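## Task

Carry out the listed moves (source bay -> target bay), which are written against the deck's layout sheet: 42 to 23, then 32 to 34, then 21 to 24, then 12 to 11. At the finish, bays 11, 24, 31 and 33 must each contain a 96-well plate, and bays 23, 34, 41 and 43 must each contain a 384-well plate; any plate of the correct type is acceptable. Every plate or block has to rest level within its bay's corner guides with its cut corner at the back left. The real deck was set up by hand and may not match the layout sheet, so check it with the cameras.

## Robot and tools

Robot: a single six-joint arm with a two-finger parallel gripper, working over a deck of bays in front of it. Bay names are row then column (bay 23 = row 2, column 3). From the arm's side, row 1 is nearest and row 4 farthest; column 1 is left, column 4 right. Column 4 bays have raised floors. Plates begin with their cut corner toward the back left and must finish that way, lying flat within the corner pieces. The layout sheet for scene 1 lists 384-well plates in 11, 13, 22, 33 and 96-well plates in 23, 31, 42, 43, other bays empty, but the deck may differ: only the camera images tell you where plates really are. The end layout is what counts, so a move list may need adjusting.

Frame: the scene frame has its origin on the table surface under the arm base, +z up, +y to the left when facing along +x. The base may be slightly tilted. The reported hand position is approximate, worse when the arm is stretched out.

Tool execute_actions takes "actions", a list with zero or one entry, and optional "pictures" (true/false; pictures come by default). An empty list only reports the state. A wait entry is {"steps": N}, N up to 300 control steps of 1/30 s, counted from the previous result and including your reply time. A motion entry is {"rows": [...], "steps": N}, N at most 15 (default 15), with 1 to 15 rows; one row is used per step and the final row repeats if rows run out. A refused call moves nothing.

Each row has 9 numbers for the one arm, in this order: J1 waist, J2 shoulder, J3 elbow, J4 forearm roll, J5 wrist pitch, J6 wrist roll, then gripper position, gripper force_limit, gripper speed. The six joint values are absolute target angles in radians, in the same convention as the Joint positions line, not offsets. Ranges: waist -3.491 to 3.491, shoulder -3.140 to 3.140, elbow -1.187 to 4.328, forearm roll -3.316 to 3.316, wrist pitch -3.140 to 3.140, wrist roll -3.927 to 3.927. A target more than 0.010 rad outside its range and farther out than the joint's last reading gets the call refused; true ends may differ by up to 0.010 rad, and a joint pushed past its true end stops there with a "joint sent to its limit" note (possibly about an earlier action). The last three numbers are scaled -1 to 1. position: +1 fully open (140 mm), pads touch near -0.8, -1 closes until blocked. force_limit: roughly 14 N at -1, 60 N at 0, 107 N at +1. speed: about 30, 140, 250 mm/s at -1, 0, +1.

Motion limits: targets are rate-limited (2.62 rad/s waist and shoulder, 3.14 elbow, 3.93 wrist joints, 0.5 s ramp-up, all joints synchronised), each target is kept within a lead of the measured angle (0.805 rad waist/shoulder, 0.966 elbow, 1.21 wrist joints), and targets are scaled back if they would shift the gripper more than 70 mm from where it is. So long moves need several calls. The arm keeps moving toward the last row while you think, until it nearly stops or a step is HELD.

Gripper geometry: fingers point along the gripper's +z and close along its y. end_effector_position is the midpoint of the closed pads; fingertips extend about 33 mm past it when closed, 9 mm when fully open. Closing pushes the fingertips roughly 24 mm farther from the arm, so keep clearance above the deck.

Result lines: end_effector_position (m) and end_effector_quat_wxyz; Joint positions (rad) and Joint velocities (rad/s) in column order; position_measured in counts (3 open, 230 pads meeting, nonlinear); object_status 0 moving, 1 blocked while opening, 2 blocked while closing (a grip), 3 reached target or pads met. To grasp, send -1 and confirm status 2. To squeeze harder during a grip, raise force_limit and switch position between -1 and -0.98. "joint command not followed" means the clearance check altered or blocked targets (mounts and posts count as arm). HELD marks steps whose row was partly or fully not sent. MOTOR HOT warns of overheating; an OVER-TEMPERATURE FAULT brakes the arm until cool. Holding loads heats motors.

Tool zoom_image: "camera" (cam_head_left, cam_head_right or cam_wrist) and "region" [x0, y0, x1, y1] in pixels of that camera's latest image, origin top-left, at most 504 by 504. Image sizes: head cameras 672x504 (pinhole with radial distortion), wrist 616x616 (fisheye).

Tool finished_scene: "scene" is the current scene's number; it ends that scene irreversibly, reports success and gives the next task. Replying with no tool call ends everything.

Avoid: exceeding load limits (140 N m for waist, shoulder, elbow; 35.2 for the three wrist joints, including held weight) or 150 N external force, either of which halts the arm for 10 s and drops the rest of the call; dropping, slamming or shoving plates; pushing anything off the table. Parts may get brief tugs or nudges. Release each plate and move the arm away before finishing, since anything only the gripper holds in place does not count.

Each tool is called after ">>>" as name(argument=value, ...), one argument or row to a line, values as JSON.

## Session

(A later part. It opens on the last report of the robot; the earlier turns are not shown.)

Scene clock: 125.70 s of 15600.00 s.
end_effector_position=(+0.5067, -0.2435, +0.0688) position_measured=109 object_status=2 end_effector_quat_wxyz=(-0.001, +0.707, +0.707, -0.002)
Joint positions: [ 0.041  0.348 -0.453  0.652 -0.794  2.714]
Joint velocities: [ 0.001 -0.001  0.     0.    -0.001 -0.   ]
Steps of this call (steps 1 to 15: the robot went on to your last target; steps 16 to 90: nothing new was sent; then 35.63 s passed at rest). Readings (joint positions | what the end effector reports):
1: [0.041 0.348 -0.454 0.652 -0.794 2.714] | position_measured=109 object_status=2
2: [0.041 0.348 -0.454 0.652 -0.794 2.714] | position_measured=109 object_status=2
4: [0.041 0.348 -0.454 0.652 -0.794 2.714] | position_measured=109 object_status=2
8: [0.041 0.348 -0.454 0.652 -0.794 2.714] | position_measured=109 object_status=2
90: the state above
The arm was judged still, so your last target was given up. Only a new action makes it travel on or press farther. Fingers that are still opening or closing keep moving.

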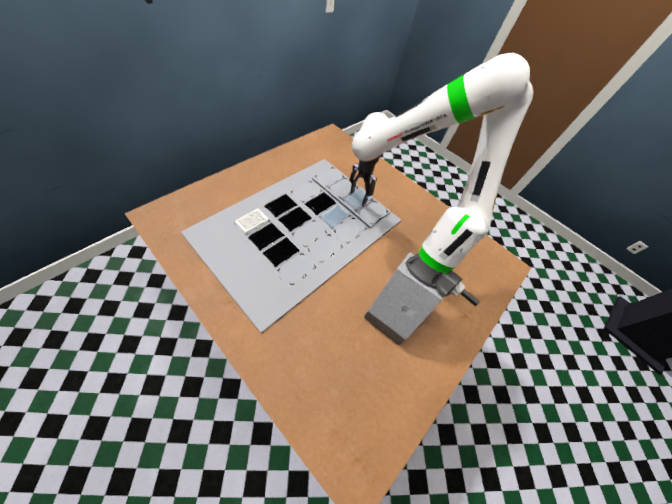

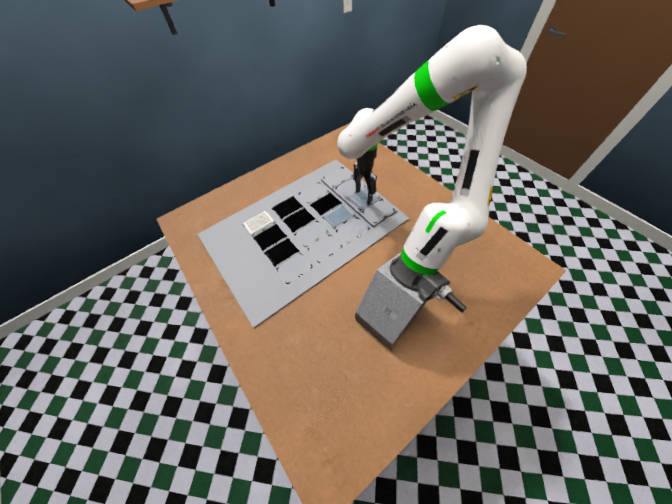

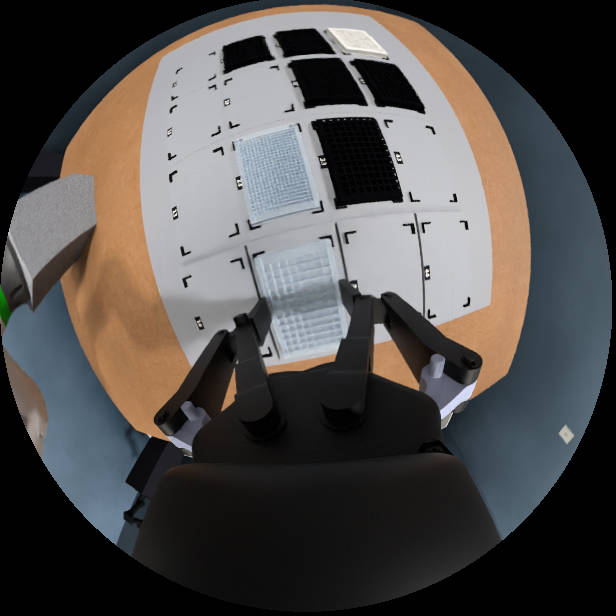

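>>> execute_actions(
  actions=[
    {"rows":[[0.0425,0.3478,-0.4545,0.6525,-0.7937,2.7118,-1,0,-0.5],[0.0425,0.3478,-0.4545,0.6525,-0.7937,2.7118,-1,0,-0.5],[0.0425,0.3478,-0.4545,0.6525,-0.7937,2.7118,-1,0,-0.5],[0.0425,0.3478,-0.4545,0.6525,-0.7937,2.7118,-1,0,-0.5],[0.0425,0.3478,-0.4545,0.6525,-0.7937,2.7118,-1,0,-0.5],[0.0395,0.3522,-0.456,0.6563,-0.7877,2.7093,-1,0,-0.5],[0.0395,0.3522,-0.456,0.6563,-0.7877,2.7093,-1,0,-0.5],[0.0395,0.3522,-0.456,0.6563,-0.7877,2.7093,-1,0,-0.5],[0.0367,0.3563,-0.4575,0.66,-0.782,2.707,-1,0,-0.5]],"steps":15},
  ],
)

>>> execute_actions(
  actions=[],
  pictures=false,
)

>>> zoom_image(
  camera="cam_wrist",
  region=[200, 210, 400, 380],
)

Scene clock: 136.87 s of 15600.00 s.
end_effector_position=(+0.5065, -0.2423, +0.0635) position_measured=109 object_status=2 end_effector_quat_wxyz=(-0.001, +0.707, +0.707, -0.002)
Joint positions: [ 0.037  0.356 -0.458  0.66  -0.782  2.707]
Joint velocities: [-0.001  0.     0.     0.    -0.    -0.   ]
Steps of this call (steps 1 to 90: nothing new was sent; then 7.67 s passed at rest; steps 91 to 105: all 15 steps of this action). Readings (joint positions | what the end effector reports):
91: [0.041 0.348 -0.453 0.652 -0.794 2.714] | position_measured=109 object_status=2
92: [0.042 0.348 -0.454 0.652 -0.794 2.712] | position_measured=109 object_status=2
94: [0.043 0.348 -0.454 0.653 -0.794 2.712] | position_measured=109 object_status=2
98: [0.040 0.352 -0.456 0.656 -0.788 2.709] | position_measured=109 object_status=2
105: the state above

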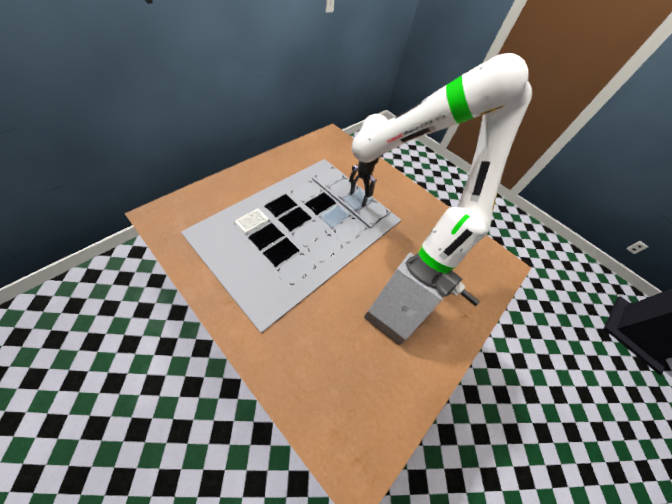

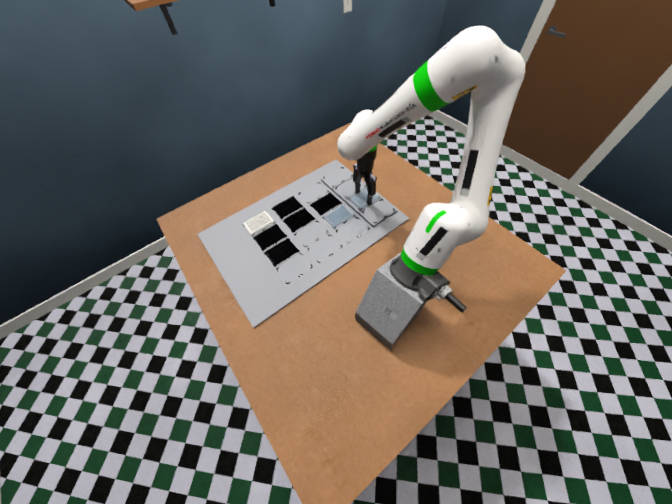

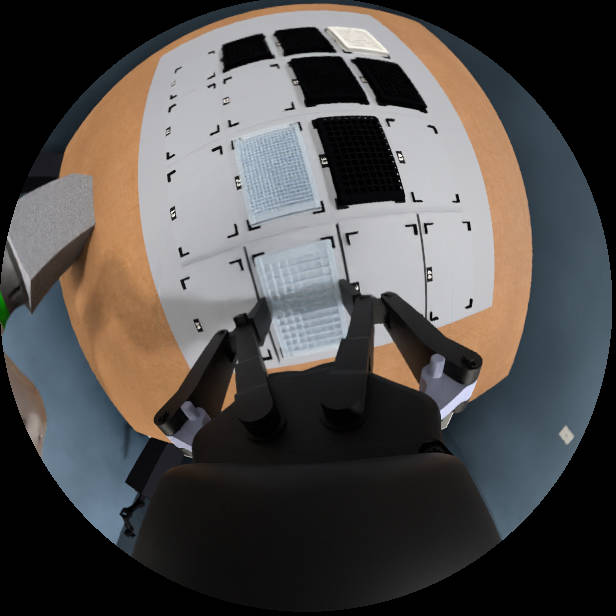

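Scene clock: 136.87 s of 15600.00 s.
end_effector_position=(+0.5065, -0.2423, +0.0635) position_measured=109 object_status=2 end_effector_quat_wxyz=(-0.001, +0.707, +0.707, -0.002)
Joint positions: [ 0.037  0.356 -0.458  0.66  -0.782  2.707]
Joint velocities: [-0.001  0.     0.     0.    -0.    -0.   ]

Region (200, 210, 400, 380) of cam_wrist's 616x616 image, scaled by 2.520, with more detail than that image has; it fills the top 428 rows of this view, and the rest is white.

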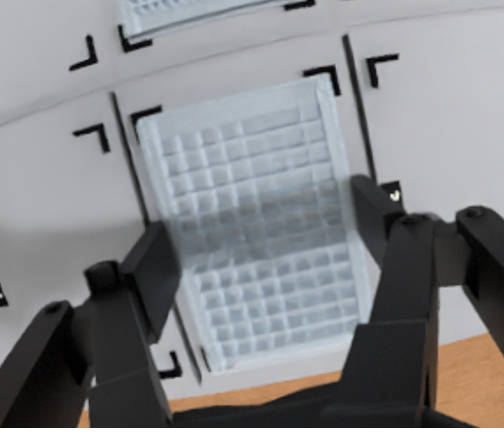

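>>> execute_actions(
  actions=[
    {"rows":[[0.0369,0.3581,-0.4588,0.6617,-0.7796,2.7044,-1,0,-0.5],[0.0369,0.3581,-0.4588,0.6617,-0.7796,2.7044,-1,0,-0.5],[0.0369,0.3581,-0.4588,0.6617,-0.7796,2.7044,-1,0,-0.5],[0.0369,0.3581,-0.4588,0.6617,-0.7796,2.7044,-1,0,-0.5],[0.0369,0.3581,-0.4588,0.6617,-0.7796,2.7044,-1,0,-0.5],[0.0369,0.3581,-0.4588,0.6617,-0.7796,2.7044,0.3,0,-0.5]],"steps":15},
  ],
  pictures=false,
)

>>> execute_actions(
  actions=[
    {"rows":[[0.0369,0.3581,-0.4588,0.6617,-0.7796,2.7044,0.3,0,-0.5],[0.0369,0.3581,-0.4588,0.6617,-0.7796,2.7044,0.3,0,-0.5],[0.0369,0.3581,-0.4588,0.6617,-0.7796,2.7044,0.3,0,-0.5],[0.077,0.298,-0.438,0.610,-0.861,2.738,0.3,0,-0.5]],"steps":15},
  ],
)

>>> zoom_image(
  camera="cam_wrist",
  region=[200, 210, 400, 380],
)

Scene clock: 145.43 s of 15600.00 s.
end_effector_position=(+0.5065, -0.2416, +0.0625) position_measured=91 object_status=0 end_effector_quat_wxyz=(-0.001, +0.707, +0.707, -0.002)
Joint positions: [ 0.037  0.358 -0.459  0.662 -0.78   2.704]
Joint velocities: [ 0.001 -0.    -0.001  0.    -0.     0.001]
Steps of this call (steps 1 to 15: the robot went on to your last target; steps 16 to 90: nothing new was sent; then 5.07 s passed at rest; steps 91 to 105: all 15 steps of this action). Readings (joint positions | what the end effector reports):
91: [0.037 0.356 -0.457 0.660 -0.782 2.707] | position_measured=109 object_status=2
92: [0.037 0.357 -0.458 0.660 -0.780 2.705] | position_measured=109 object_status=2
94: [0.037 0.358 -0.459 0.661 -0.780 2.704] | position_measured=109 object_status=2
98: [0.037 0.358 -0.459 0.662 -0.780 2.704] | position_measured=103 object_status=0
105: the state above

Scene clock: 145.93 s of 15600.00 s.
end_effector_position=(+0.5066, -0.2416, +0.0994) position_measured=91 object_status=3 end_effector_quat_wxyz=(-0.001, +0.707, +0.707, -0.001)
Joint positions: [ 0.077  0.298 -0.438  0.61  -0.861  2.738]
Joint velocities: [-0.001 -0.003  0.    -0.    -0.     0.   ]
Steps of this call (steps 1 to 15: all 15 steps of this action). Readings (joint positions | what the end effector reports):
1: [0.037 0.358 -0.459 0.662 -0.780 2.704] | position_measured=91 object_status=0
2: [0.037 0.358 -0.459 0.662 -0.780 2.704] | position_measured=91 object_status=0
4: [0.037 0.358 -0.459 0.662 -0.780 2.704] | position_measured=91 object_status=3
8: [0.065 0.315 -0.444 0.625 -0.838 2.728] | position_measured=91 object_status=3
15: the state above

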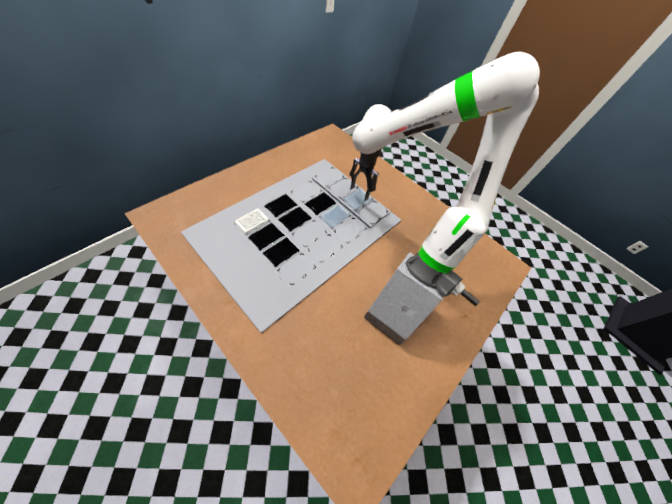

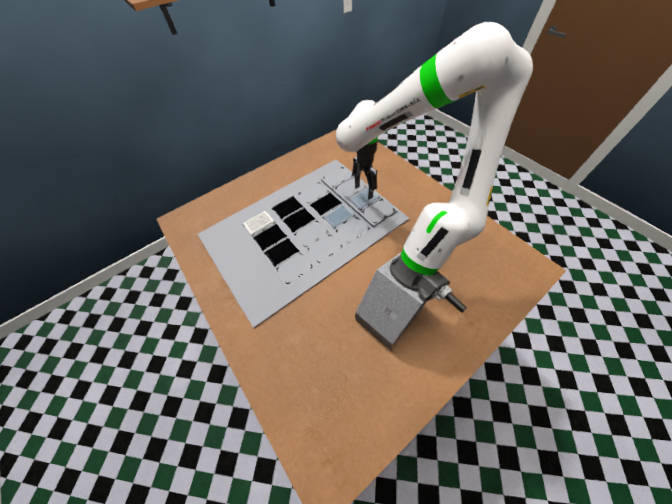

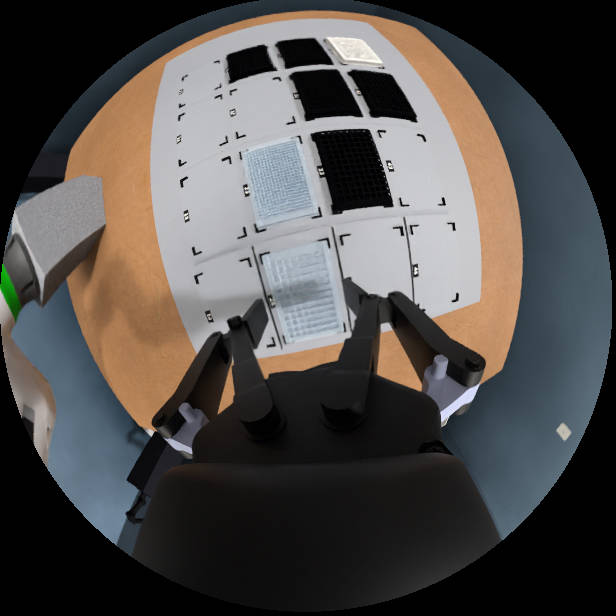

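Region (200, 210, 400, 380) of cam_wrist's 616x616 image, scaled by 2.520, with more detail than that image has; it fills the top 428 rows of this view, and the rest is white.

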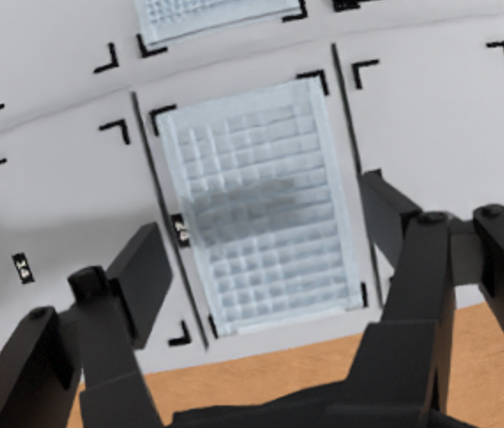

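>>> execute_actions(
  actions=[
    {"rows":[[0.573,0.7607,-0.0856,0.528,-0.960,2.291,0.3,0,-0.5]],"steps":15},
  ],
  pictures=false,
)

>>> execute_actions(
  actions=[
    {"rows":[[0.573,0.7607,-0.0856,0.528,-0.960,2.291,0.3,0,-0.5]],"steps":15},
  ],
  pictures=false,
)

>>> execute_actions(
  actions=[
    {"rows":[[0.546,0.8075,-0.0996,0.5645,-0.899,2.2696,0.3,0,-0.5]],"steps":15},
  ],
)

>>> zoom_image(
  camera="cam_wrist",
  region=[200, 210, 400, 380],
)

Scene clock: 153.53 s of 15600.00 s.
end_effector_position=(+0.5923, -0.0599, +0.0989) position_measured=91 object_status=3 end_effector_quat_wxyz=(-0.007, +0.708, +0.706, +0.002)
Joint positions: [ 0.363  0.565 -0.235  0.563 -0.918  2.481]
Joint velocities: [ 0.693  0.647  0.492 -0.114 -0.138 -0.621]
Steps of this call (steps 1 to 15: the robot went on to your last target; steps 16 to 90: nothing new was sent; then 4.10 s passed at rest; steps 91 to 105: all 15 steps of this action). Readings (joint positions | what the end effector reports):
91: [0.077 0.298 -0.438 0.610 -0.861 2.738] | position_measured=91 object_status=3
92: [0.080 0.301 -0.435 0.609 -0.862 2.735] | position_measured=91 object_status=3
94: [0.104 0.323 -0.419 0.605 -0.867 2.713] | position_measured=91 object_status=3
98: [0.197 0.410 -0.352 0.590 -0.885 2.630] | position_measured=91 object_status=3
105: the state above

Scene clock: 154.03 s of 15600.00 s.
end_effector_position=(+0.6106, +0.0914, +0.0973) position_measured=91 object_status=3 end_effector_quat_wxyz=(-0.002, +0.708, +0.706, -0.001)
Joint positions: [ 0.573  0.761 -0.086  0.528 -0.96   2.291]
Joint velocities: [ 0.001  0.002  0.    -0.     0.    -0.001]
Steps of this call (steps 1 to 15: all 15 steps of this action). Readings (joint positions | what the end effector reports):
1: [0.386 0.586 -0.218 0.559 -0.923 2.459] | position_measured=91 object_status=3
2: [0.409 0.608 -0.202 0.555 -0.927 2.438] | position_measured=91 object_status=3
4: [0.456 0.652 -0.169 0.547 -0.937 2.396] | position_measured=91 object_status=3
8: [0.546 0.735 -0.105 0.533 -0.954 2.316] | position_measured=91 object_status=3
15: the state above

Scene clock: 154.53 s of 15600.00 s.
end_effector_position=(+0.6122, +0.0914, +0.0631) position_measured=91 object_status=3 end_effector_quat_wxyz=(-0.001, +0.708, +0.706, -0.001)
Joint positions: [ 0.546  0.807 -0.1    0.565 -0.899  2.27 ]
Joint velocities: [ 0.001  0.001  0.     0.    -0.    -0.   ]
Steps of this call (steps 1 to 15: all 15 steps of this action). Readings (joint positions | what the end effector reports):
1: [0.573 0.761 -0.086 0.528 -0.960 2.291] | position_measured=91 object_status=3
2: [0.571 0.764 -0.086 0.530 -0.956 2.289] | position_measured=91 object_status=3
4: [0.558 0.787 -0.093 0.548 -0.926 2.279] | position_measured=91 object_status=3
8: [0.546 0.807 -0.100 0.565 -0.899 2.270] | position_measured=91 object_status=3
15: the state above

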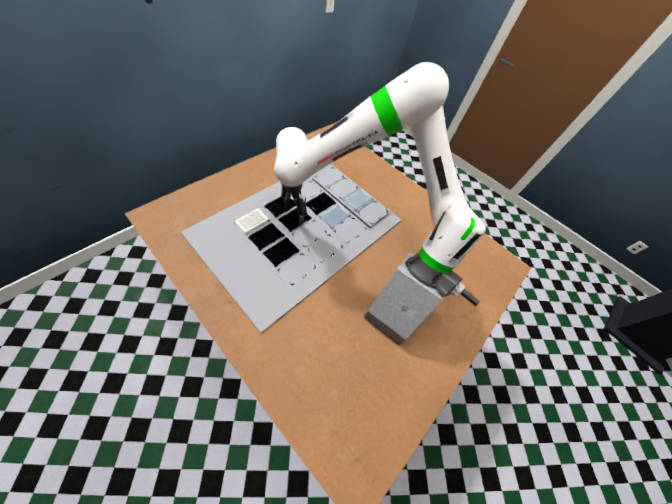

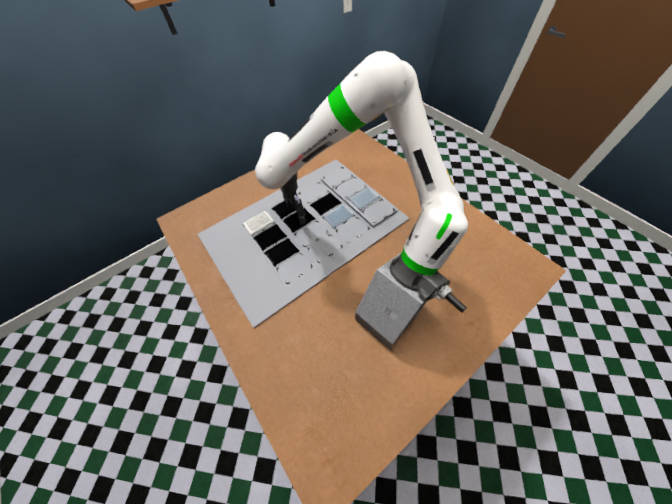

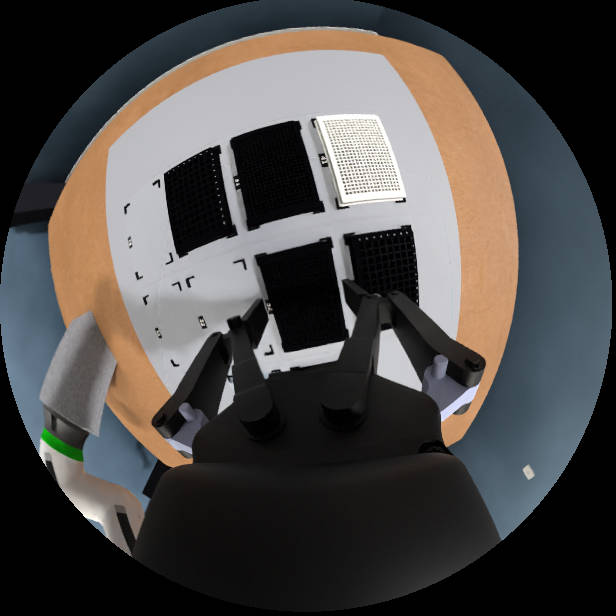

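Region (200, 210, 400, 380) of cam_wrist's 616x616 image, scaled by 2.520, with more detail than that image has; it fills the top 428 rows of this view, and the rest is white.

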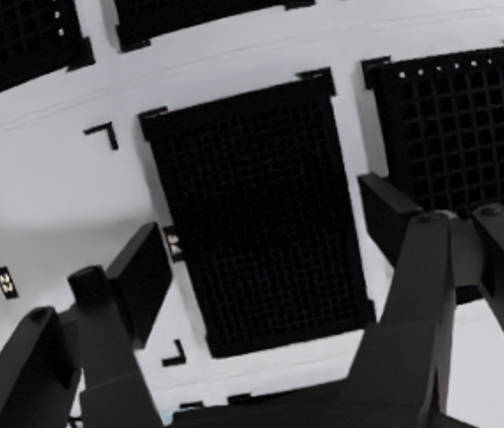

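Good. Descend, grip, lift.

>>> execute_actions(
  actions=[
    {"rows":[[0.540,0.818,-0.1028,0.573,-0.8826,2.2648,0.3,0,-0.5],[0.540,0.818,-0.1028,0.573,-0.8826,2.2648,0.3,0,-0.5],[0.540,0.818,-0.1028,0.573,-0.8826,2.2648,0.3,0,-0.5],[0.5335,0.8288,-0.106,0.5814,-0.8664,2.260,0.3,0,-0.5]],"steps":10},
  ],
  pictures=false,
)

>>> execute_actions(
  actions=[
    {"rows":[[0.5335,0.8288,-0.106,0.5814,-0.8716,2.260,0.3,0,-0.5],[0.5335,0.8288,-0.106,0.5814,-0.8716,2.260,0.3,0,-0.5],[0.5335,0.8288,-0.106,0.5814,-0.8716,2.260,0.3,0,-0.5],[0.5335,0.8288,-0.106,0.5814,-0.8716,2.260,-1,0,-0.5]],"steps":15},
  ],
  pictures=false,
)

>>> execute_actions(
  actions=[
    {"rows":[[0.5335,0.8288,-0.106,0.5814,-0.8716,2.260,-1,0,-0.5]],"steps":5},
  ],
)

>>> zoom_image(
  camera="cam_wrist",
  region=[200, 210, 400, 380],
)

Scene clock: 163.50 s of 15600.00 s.
end_effector_position=(+0.6131, +0.0929, +0.0475) position_measured=91 object_status=3 end_effector_quat_wxyz=(-0.001, +0.707, +0.707, +0.001)
Joint positions: [ 0.534  0.829 -0.106  0.581 -0.866  2.26 ]
Joint velocities: [ 0.    -0.002  0.001  0.    -0.001 -0.   ]
Steps of this call (steps 1 to 15: the robot went on to your last target; steps 16 to 90: nothing new was sent; then 5.63 s passed at rest; steps 91 to 100: all 10 steps of this action). Readings (joint positions | what the end effector reports):
91: [0.546 0.808 -0.100 0.565 -0.899 2.270] | position_measured=91 object_status=3
92: [0.545 0.811 -0.100 0.567 -0.893 2.268] | position_measured=91 object_status=3
94: [0.540 0.819 -0.103 0.572 -0.883 2.265] | position_measured=91 object_status=3
98: [0.534 0.829 -0.106 0.581 -0.866 2.260] | position_measured=91 object_status=3
100: the state above

Scene clock: 164.00 s of 15600.00 s.
end_effector_position=(+0.6121, +0.0914, +0.0477) position_measured=109 object_status=0 end_effector_quat_wxyz=(-0.000, +0.707, +0.707, -0.001)
Joint positions: [ 0.534  0.829 -0.106  0.582 -0.872  2.26 ]
Joint velocities: [-0.001 -0.    -0.001  0.     0.     0.   ]
Steps of this call (steps 1 to 15: all 15 steps of this action). Readings (joint positions | what the end effector reports):
1: [0.534 0.829 -0.106 0.581 -0.866 2.260] | position_measured=91 object_status=3
2: [0.534 0.829 -0.106 0.581 -0.869 2.260] | position_measured=91 object_status=3
4: [0.534 0.829 -0.106 0.581 -0.871 2.260] | position_measured=91 object_status=0
8: [0.534 0.828 -0.106 0.582 -0.872 2.260] | position_measured=107 object_status=0
15: the state above

Scene clock: 164.17 s of 15600.00 s.
end_effector_position=(+0.6121, +0.0915, +0.0476) position_measured=109 object_status=2 end_effector_quat_wxyz=(-0.001, +0.707, +0.707, -0.001)
Joint positions: [ 0.534  0.829 -0.106  0.582 -0.872  2.26 ]
Joint velocities: [-0.001  0.    -0.001 -0.001  0.     0.001]
Steps of this call (steps 1 to 5: all 5 steps of this action). Readings (joint positions | what the end effector reports):
1: [0.534 0.829 -0.106 0.582 -0.872 2.260] | position_measured=109 object_status=0
2: [0.534 0.829 -0.106 0.582 -0.872 2.260] | position_measured=109 object_status=2
4: [0.534 0.829 -0.106 0.582 -0.872 2.260] | position_measured=109 object_status=2
5: the state above

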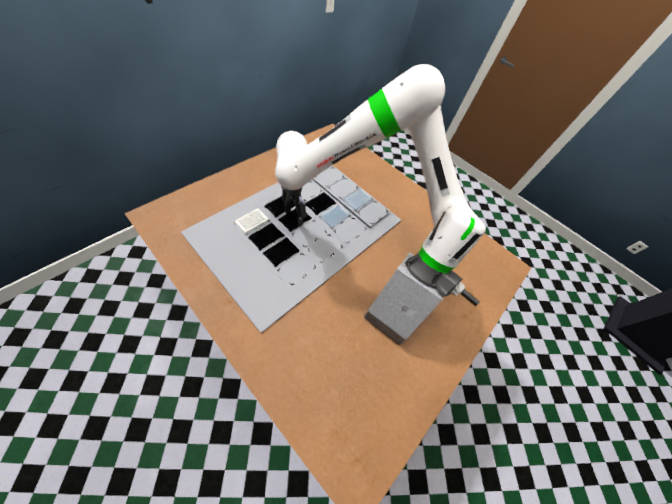

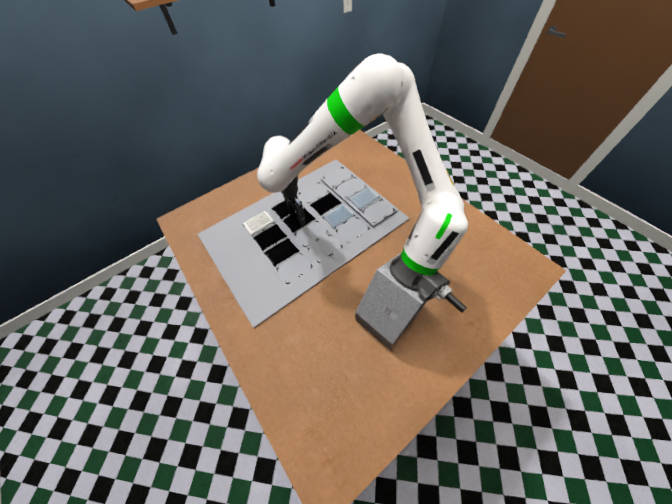

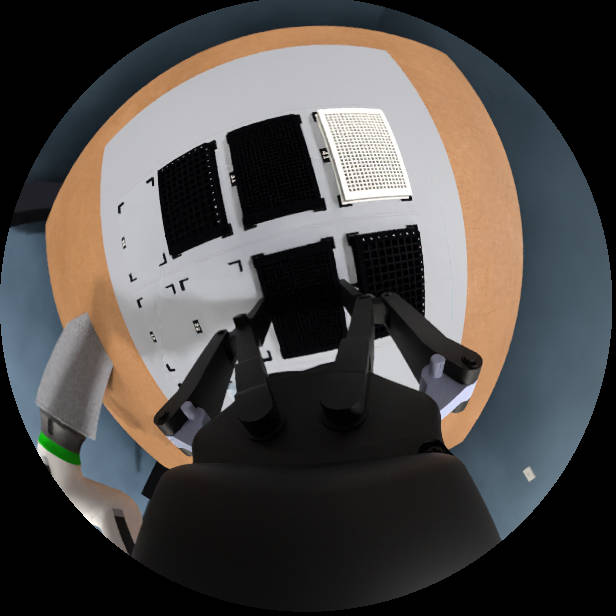

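Region (200, 210, 400, 380) of cam_wrist's 616x616 image, scaled by 2.520, with more detail than that image has; it fills the top 428 rows of this view, and the rest is white.

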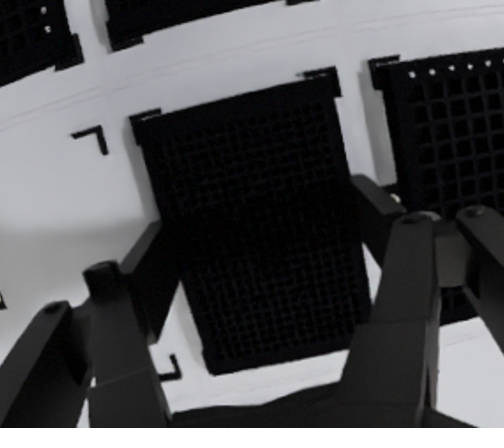

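>>> execute_actions(
  actions=[
    {"rows":[[0.546,0.8075,-0.0996,0.5645,-0.899,2.2696,-1,0,-0.5],[0.546,0.8075,-0.0996,0.5645,-0.899,2.2696,-1,0,-0.5],[0.546,0.8075,-0.0996,0.5645,-0.899,2.2696,-1,0,-0.5],[0.546,0.8075,-0.0996,0.5645,-0.899,2.2696,-1,0,-0.5],[0.573,0.7607,-0.0856,0.528,-0.960,2.291,-1,0,-0.5]],"steps":11},
  ],
  pictures=false,
)

>>> execute_actions(
  actions=[
    {"rows":[[0.0892,0.5162,-0.1005,0.560,-0.965,2.811,-1,0,-0.5]],"steps":15},
  ],
  pictures=false,
)

>>> execute_actions(
  actions=[
    {"rows":[[0.0892,0.5162,-0.1005,0.560,-0.965,2.811,-1,0,-0.5]],"steps":13},
  ],
  pictures=false,
)

>>> execute_actions(
  actions=[
    {"rows":[[0.0702,0.5462,-0.1108,0.5773,-0.9235,2.7997,-1,0,-0.5]],"steps":12},
  ],
)

>>> zoom_image(
  camera="cam_wrist",
  region=[200, 210, 400, 380],
)

Scene clock: 173.13 s of 15600.00 s.
end_effector_position=(+0.6108, +0.0916, +0.0973) position_measured=109 object_status=2 end_effector_quat_wxyz=(-0.002, +0.708, +0.706, -0.001)
Joint positions: [ 0.573  0.761 -0.086  0.528 -0.96   2.291]
Joint velocities: [ 0.005  0.    -0.    -0.018 -0.018  0.007]
Steps of this call (steps 1 to 15: the robot went on to your last target; steps 16 to 90: nothing new was sent; then 5.60 s passed at rest; steps 91 to 101: all 11 steps of this action). Readings (joint positions | what the end effector reports):
91: [0.534 0.829 -0.106 0.581 -0.872 2.260] | position_measured=109 object_status=2
92: [0.535 0.826 -0.105 0.578 -0.875 2.261] | position_measured=109 object_status=2
94: [0.544 0.810 -0.101 0.566 -0.896 2.268] | position_measured=109 object_status=2
98: [0.561 0.781 -0.092 0.544 -0.934 2.282] | position_measured=109 object_status=2
101: the state above

Scene clock: 173.63 s of 15600.00 s.
end_effector_position=(+0.6331, -0.1044, +0.0971) position_measured=109 object_status=2 end_effector_quat_wxyz=(-0.006, +0.707, +0.707, +0.003)
Joint positions: [ 0.282  0.614 -0.095  0.547 -0.963  2.604]
Joint velocities: [-0.706 -0.357 -0.021  0.047 -0.009  0.752]
Steps of this call (steps 1 to 15: all 15 steps of this action). Readings (joint positions | what the end effector reports):
1: [0.573 0.761 -0.086 0.528 -0.960 2.291] | position_measured=109 object_status=2
2: [0.570 0.759 -0.086 0.528 -0.960 2.295] | position_measured=109 object_status=2
4: [0.546 0.747 -0.086 0.529 -0.960 2.321] | position_measured=109 object_status=2
8: [0.451 0.699 -0.089 0.536 -0.961 2.423] | position_measured=109 object_status=2
15: the state above

Scene clock: 174.07 s of 15600.00 s.
end_effector_position=(+0.6126, -0.2405, +0.0988) position_measured=109 object_status=2 end_effector_quat_wxyz=(-0.000, +0.707, +0.707, -0.001)
Joint positions: [ 0.089  0.516 -0.101  0.56  -0.965  2.811]
Joint velocities: [ 0.001  0.001 -0.     0.     0.001  0.002]
Steps of this call (steps 1 to 13: all 13 steps of this action). Readings (joint positions | what the end effector reports):
1: [0.258 0.601 -0.095 0.549 -0.963 2.630] | position_measured=109 object_status=2
2: [0.234 0.589 -0.096 0.550 -0.963 2.655] | position_measured=109 object_status=2
4: [0.187 0.566 -0.097 0.553 -0.964 2.706] | position_measured=109 object_status=2
8: [0.103 0.523 -0.100 0.559 -0.965 2.795] | position_measured=109 object_status=2
13: the state above

Scene clock: 174.47 s of 15600.00 s.
end_effector_position=(+0.6125, -0.2408, +0.0762) position_measured=109 object_status=2 end_effector_quat_wxyz=(-0.001, +0.707, +0.707, -0.002)
Joint positions: [ 0.07   0.546 -0.111  0.577 -0.924  2.8  ]
Joint velocities: [-0.002  0.     0.001  0.     0.001  0.   ]
Steps of this call (steps 1 to 12: all 12 steps of this action). Readings (joint positions | what the end effector reports):
1: [0.089 0.516 -0.101 0.560 -0.965 2.811] | position_measured=109 object_status=2
2: [0.087 0.519 -0.101 0.562 -0.960 2.810] | position_measured=109 object_status=2
4: [0.075 0.539 -0.109 0.573 -0.933 2.803] | position_measured=109 object_status=2
8: [0.070 0.546 -0.111 0.577 -0.924 2.800] | position_measured=109 object_status=2
12: the state above

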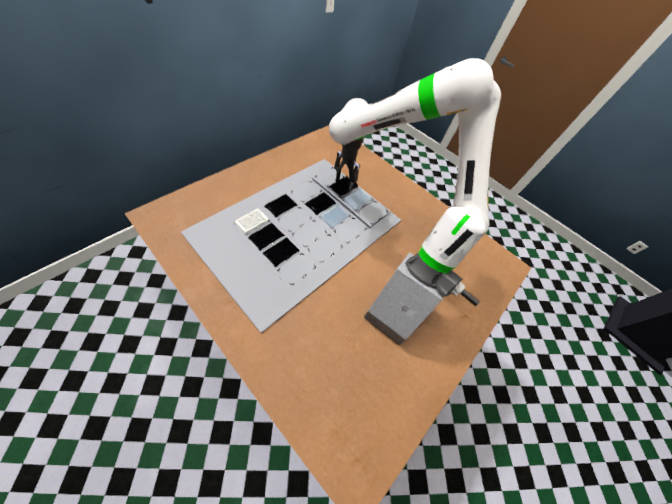

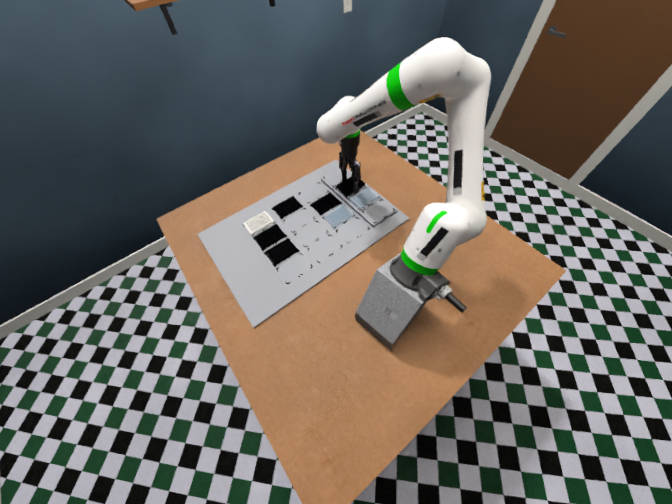

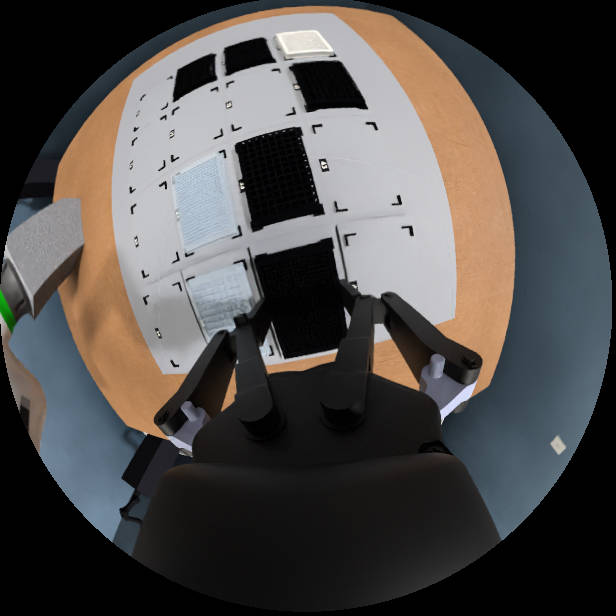

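Region (200, 210, 400, 380) of cam_wrist's 616x616 image, scaled by 2.520, with more detail than that image has; it fills the top 428 rows of this view, and the rest is white.

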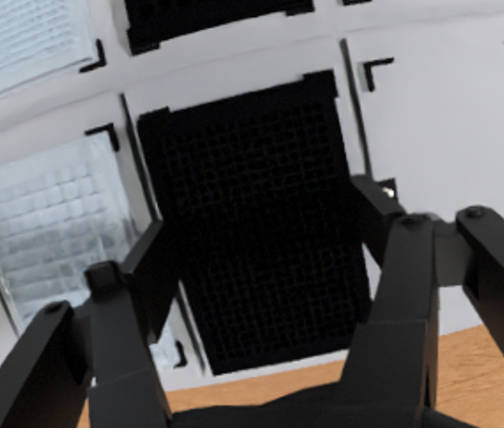

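>>> execute_actions(
  actions=[
    {"rows":[[0.0624,0.5572,-0.1129,0.5829,-0.9095,2.7976,-1,0,-0.5]],"steps":10},
  ],
)

>>> zoom_image(
  camera="cam_wrist",
  region=[200, 210, 400, 380],
)

Scene clock: 180.17 s of 15600.00 s.
end_effector_position=(+0.6122, -0.2415, +0.0680) position_measured=109 object_status=2 end_effector_quat_wxyz=(-0.001, +0.707, +0.707, -0.002)
Joint positions: [ 0.062  0.557 -0.113  0.583 -0.91   2.798]
Joint velocities: [-0. -0. -0.  0. -0.  0.]
Steps of this call (steps 1 to 15: the robot went on to your last target; steps 16 to 90: nothing new was sent; then 2.37 s passed at rest; steps 91 to 100: all 10 steps of this action). Readings (joint positions | what the end effector reports):
91: [0.070 0.546 -0.111 0.577 -0.923 2.800] | position_measured=109 object_status=2
92: [0.068 0.549 -0.111 0.578 -0.919 2.799] | position_measured=109 object_status=2
94: [0.062 0.557 -0.113 0.582 -0.910 2.798] | position_measured=109 object_status=2
98: [0.062 0.557 -0.113 0.583 -0.910 2.798] | position_measured=109 object_status=2
100: the state above

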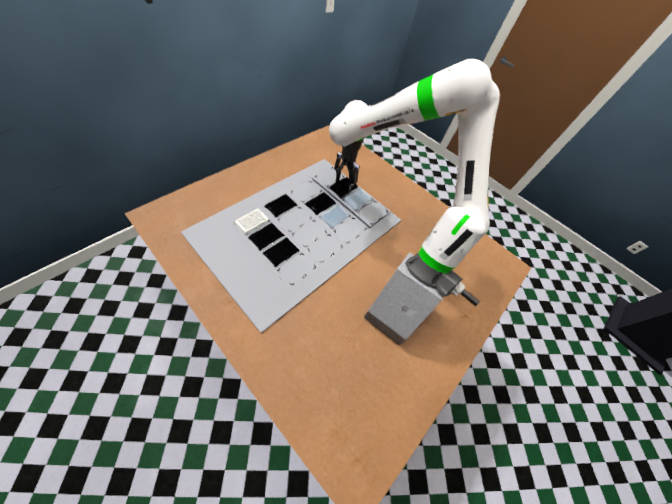

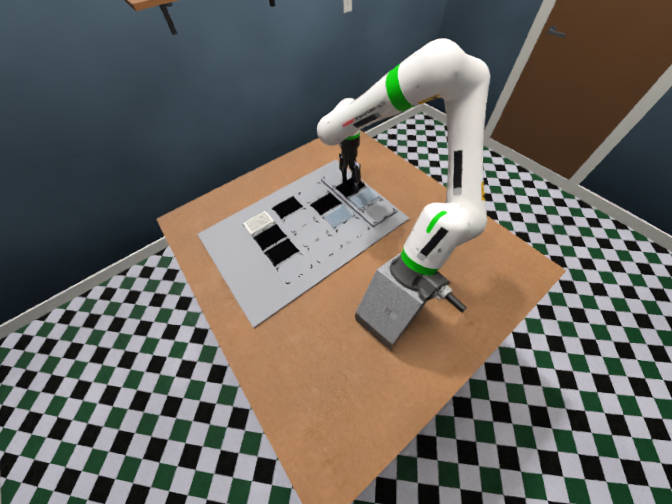

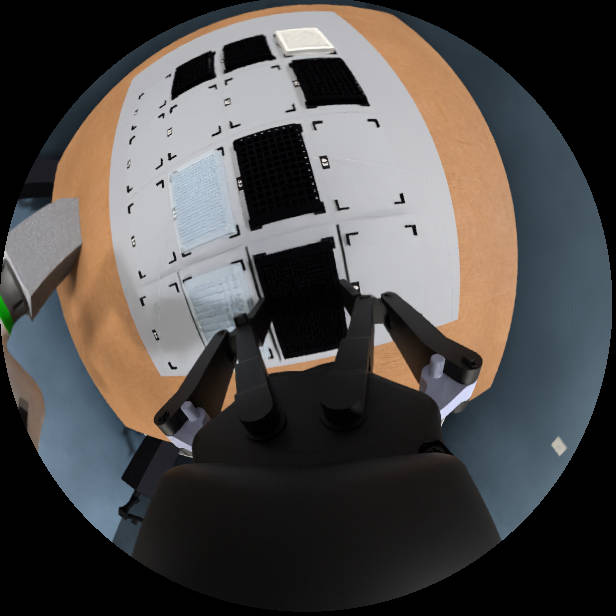

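Region (200, 210, 400, 380) of cam_wrist's 616x616 image, scaled by 2.520, with more detail than that image has; it fills the top 428 rows of this view, and the rest is white.

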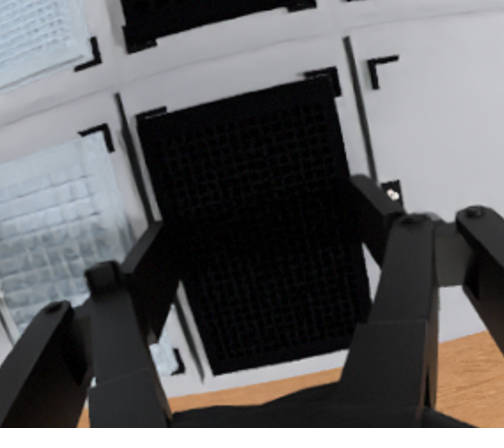

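>>> execute_actions(
  actions=[
    {"rows":[[0.0633,0.5612,-0.1064,0.5816,-0.9119,2.7986,-1,0,-0.5],[0.0633,0.5612,-0.1064,0.5816,-0.9119,2.7986,-1,0,-0.5],[0.0633,0.5612,-0.1064,0.5816,-0.9119,2.7986,-1,0,-0.5],[0.0633,0.5612,-0.1064,0.5816,-0.9119,2.7986,-1,0,-0.5],[0.0633,0.5612,-0.1064,0.5816,-0.9119,2.7986,-1,0,-0.5],[0.061,0.5648,-0.1076,0.5837,-0.9069,2.7972,-1,0,-0.5],[0.061,0.5648,-0.1076,0.5837,-0.9069,2.7972,-1,0,-0.5],[0.061,0.5648,-0.1076,0.5837,-0.9069,2.7972,-1,0,-0.5],[0.0587,0.5685,-0.1089,0.5858,-0.9018,2.7958,-1,0,-0.5]],"steps":15},
  ],
)

>>> zoom_image(
  camera="cam_wrist",
  region=[200, 210, 400, 380],
)

Scene clock: 196.33 s of 15600.00 s.
end_effector_position=(+0.6140, -0.2409, +0.0627) position_measured=109 object_status=2 end_effector_quat_wxyz=(-0.001, +0.707, +0.707, -0.001)
Joint positions: [ 0.059  0.568 -0.109  0.586 -0.902  2.796]
Joint velocities: [-0.001  0.001 -0.    -0.     0.001 -0.   ]
Steps of this call (steps 1 to 15: the robot went on to your last target; steps 16 to 90: nothing new was sent; then 12.67 s passed at rest; steps 91 to 105: all 15 steps of this action). Readings (joint positions | what the end effector reports):
91: [0.062 0.557 -0.113 0.583 -0.909 2.798] | position_measured=109 object_status=2
92: [0.063 0.559 -0.109 0.583 -0.910 2.798] | position_measured=109 object_status=2
94: [0.063 0.561 -0.106 0.582 -0.912 2.798] | position_measured=109 object_status=2
98: [0.061 0.565 -0.107 0.583 -0.908 2.798] | position_measured=109 object_status=2
105: the state above

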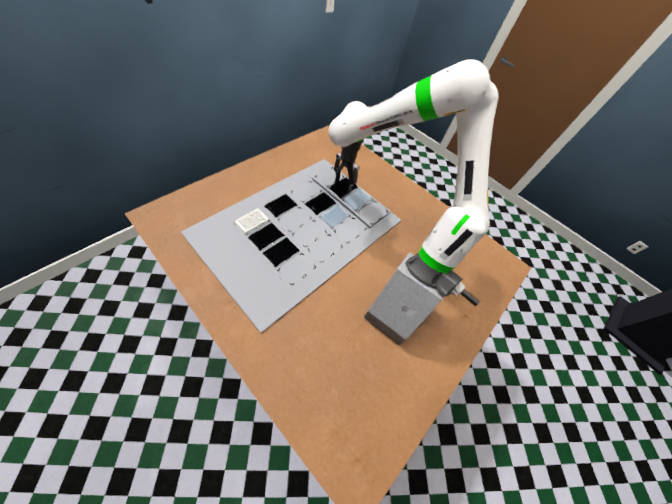

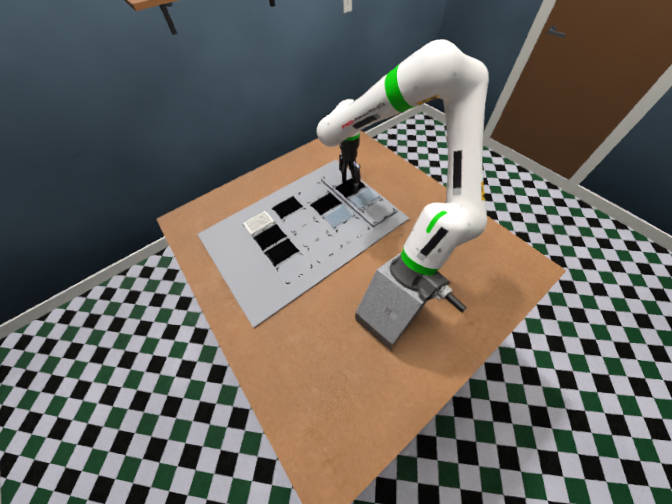

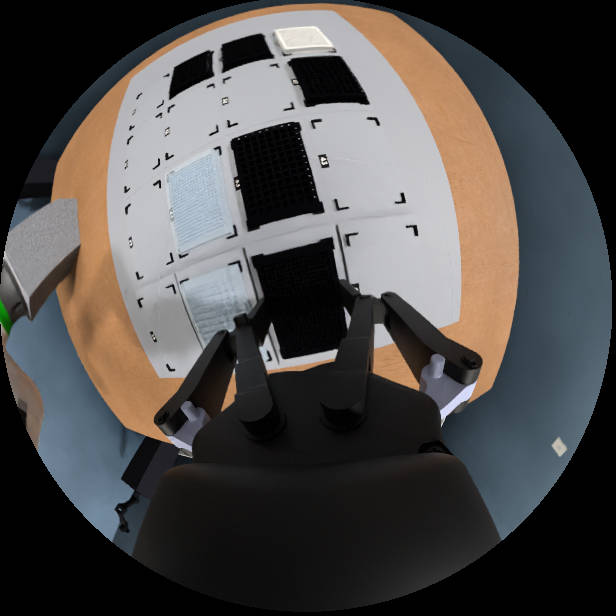

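Region (200, 210, 400, 380) of cam_wrist's 616x616 image, scaled by 2.520, with more detail than that image has; it fills the top 428 rows of this view, and the rest is white.

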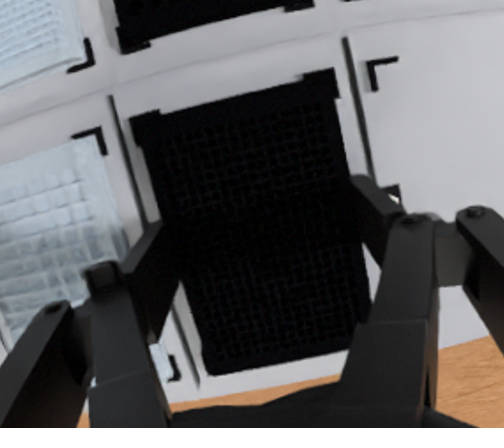

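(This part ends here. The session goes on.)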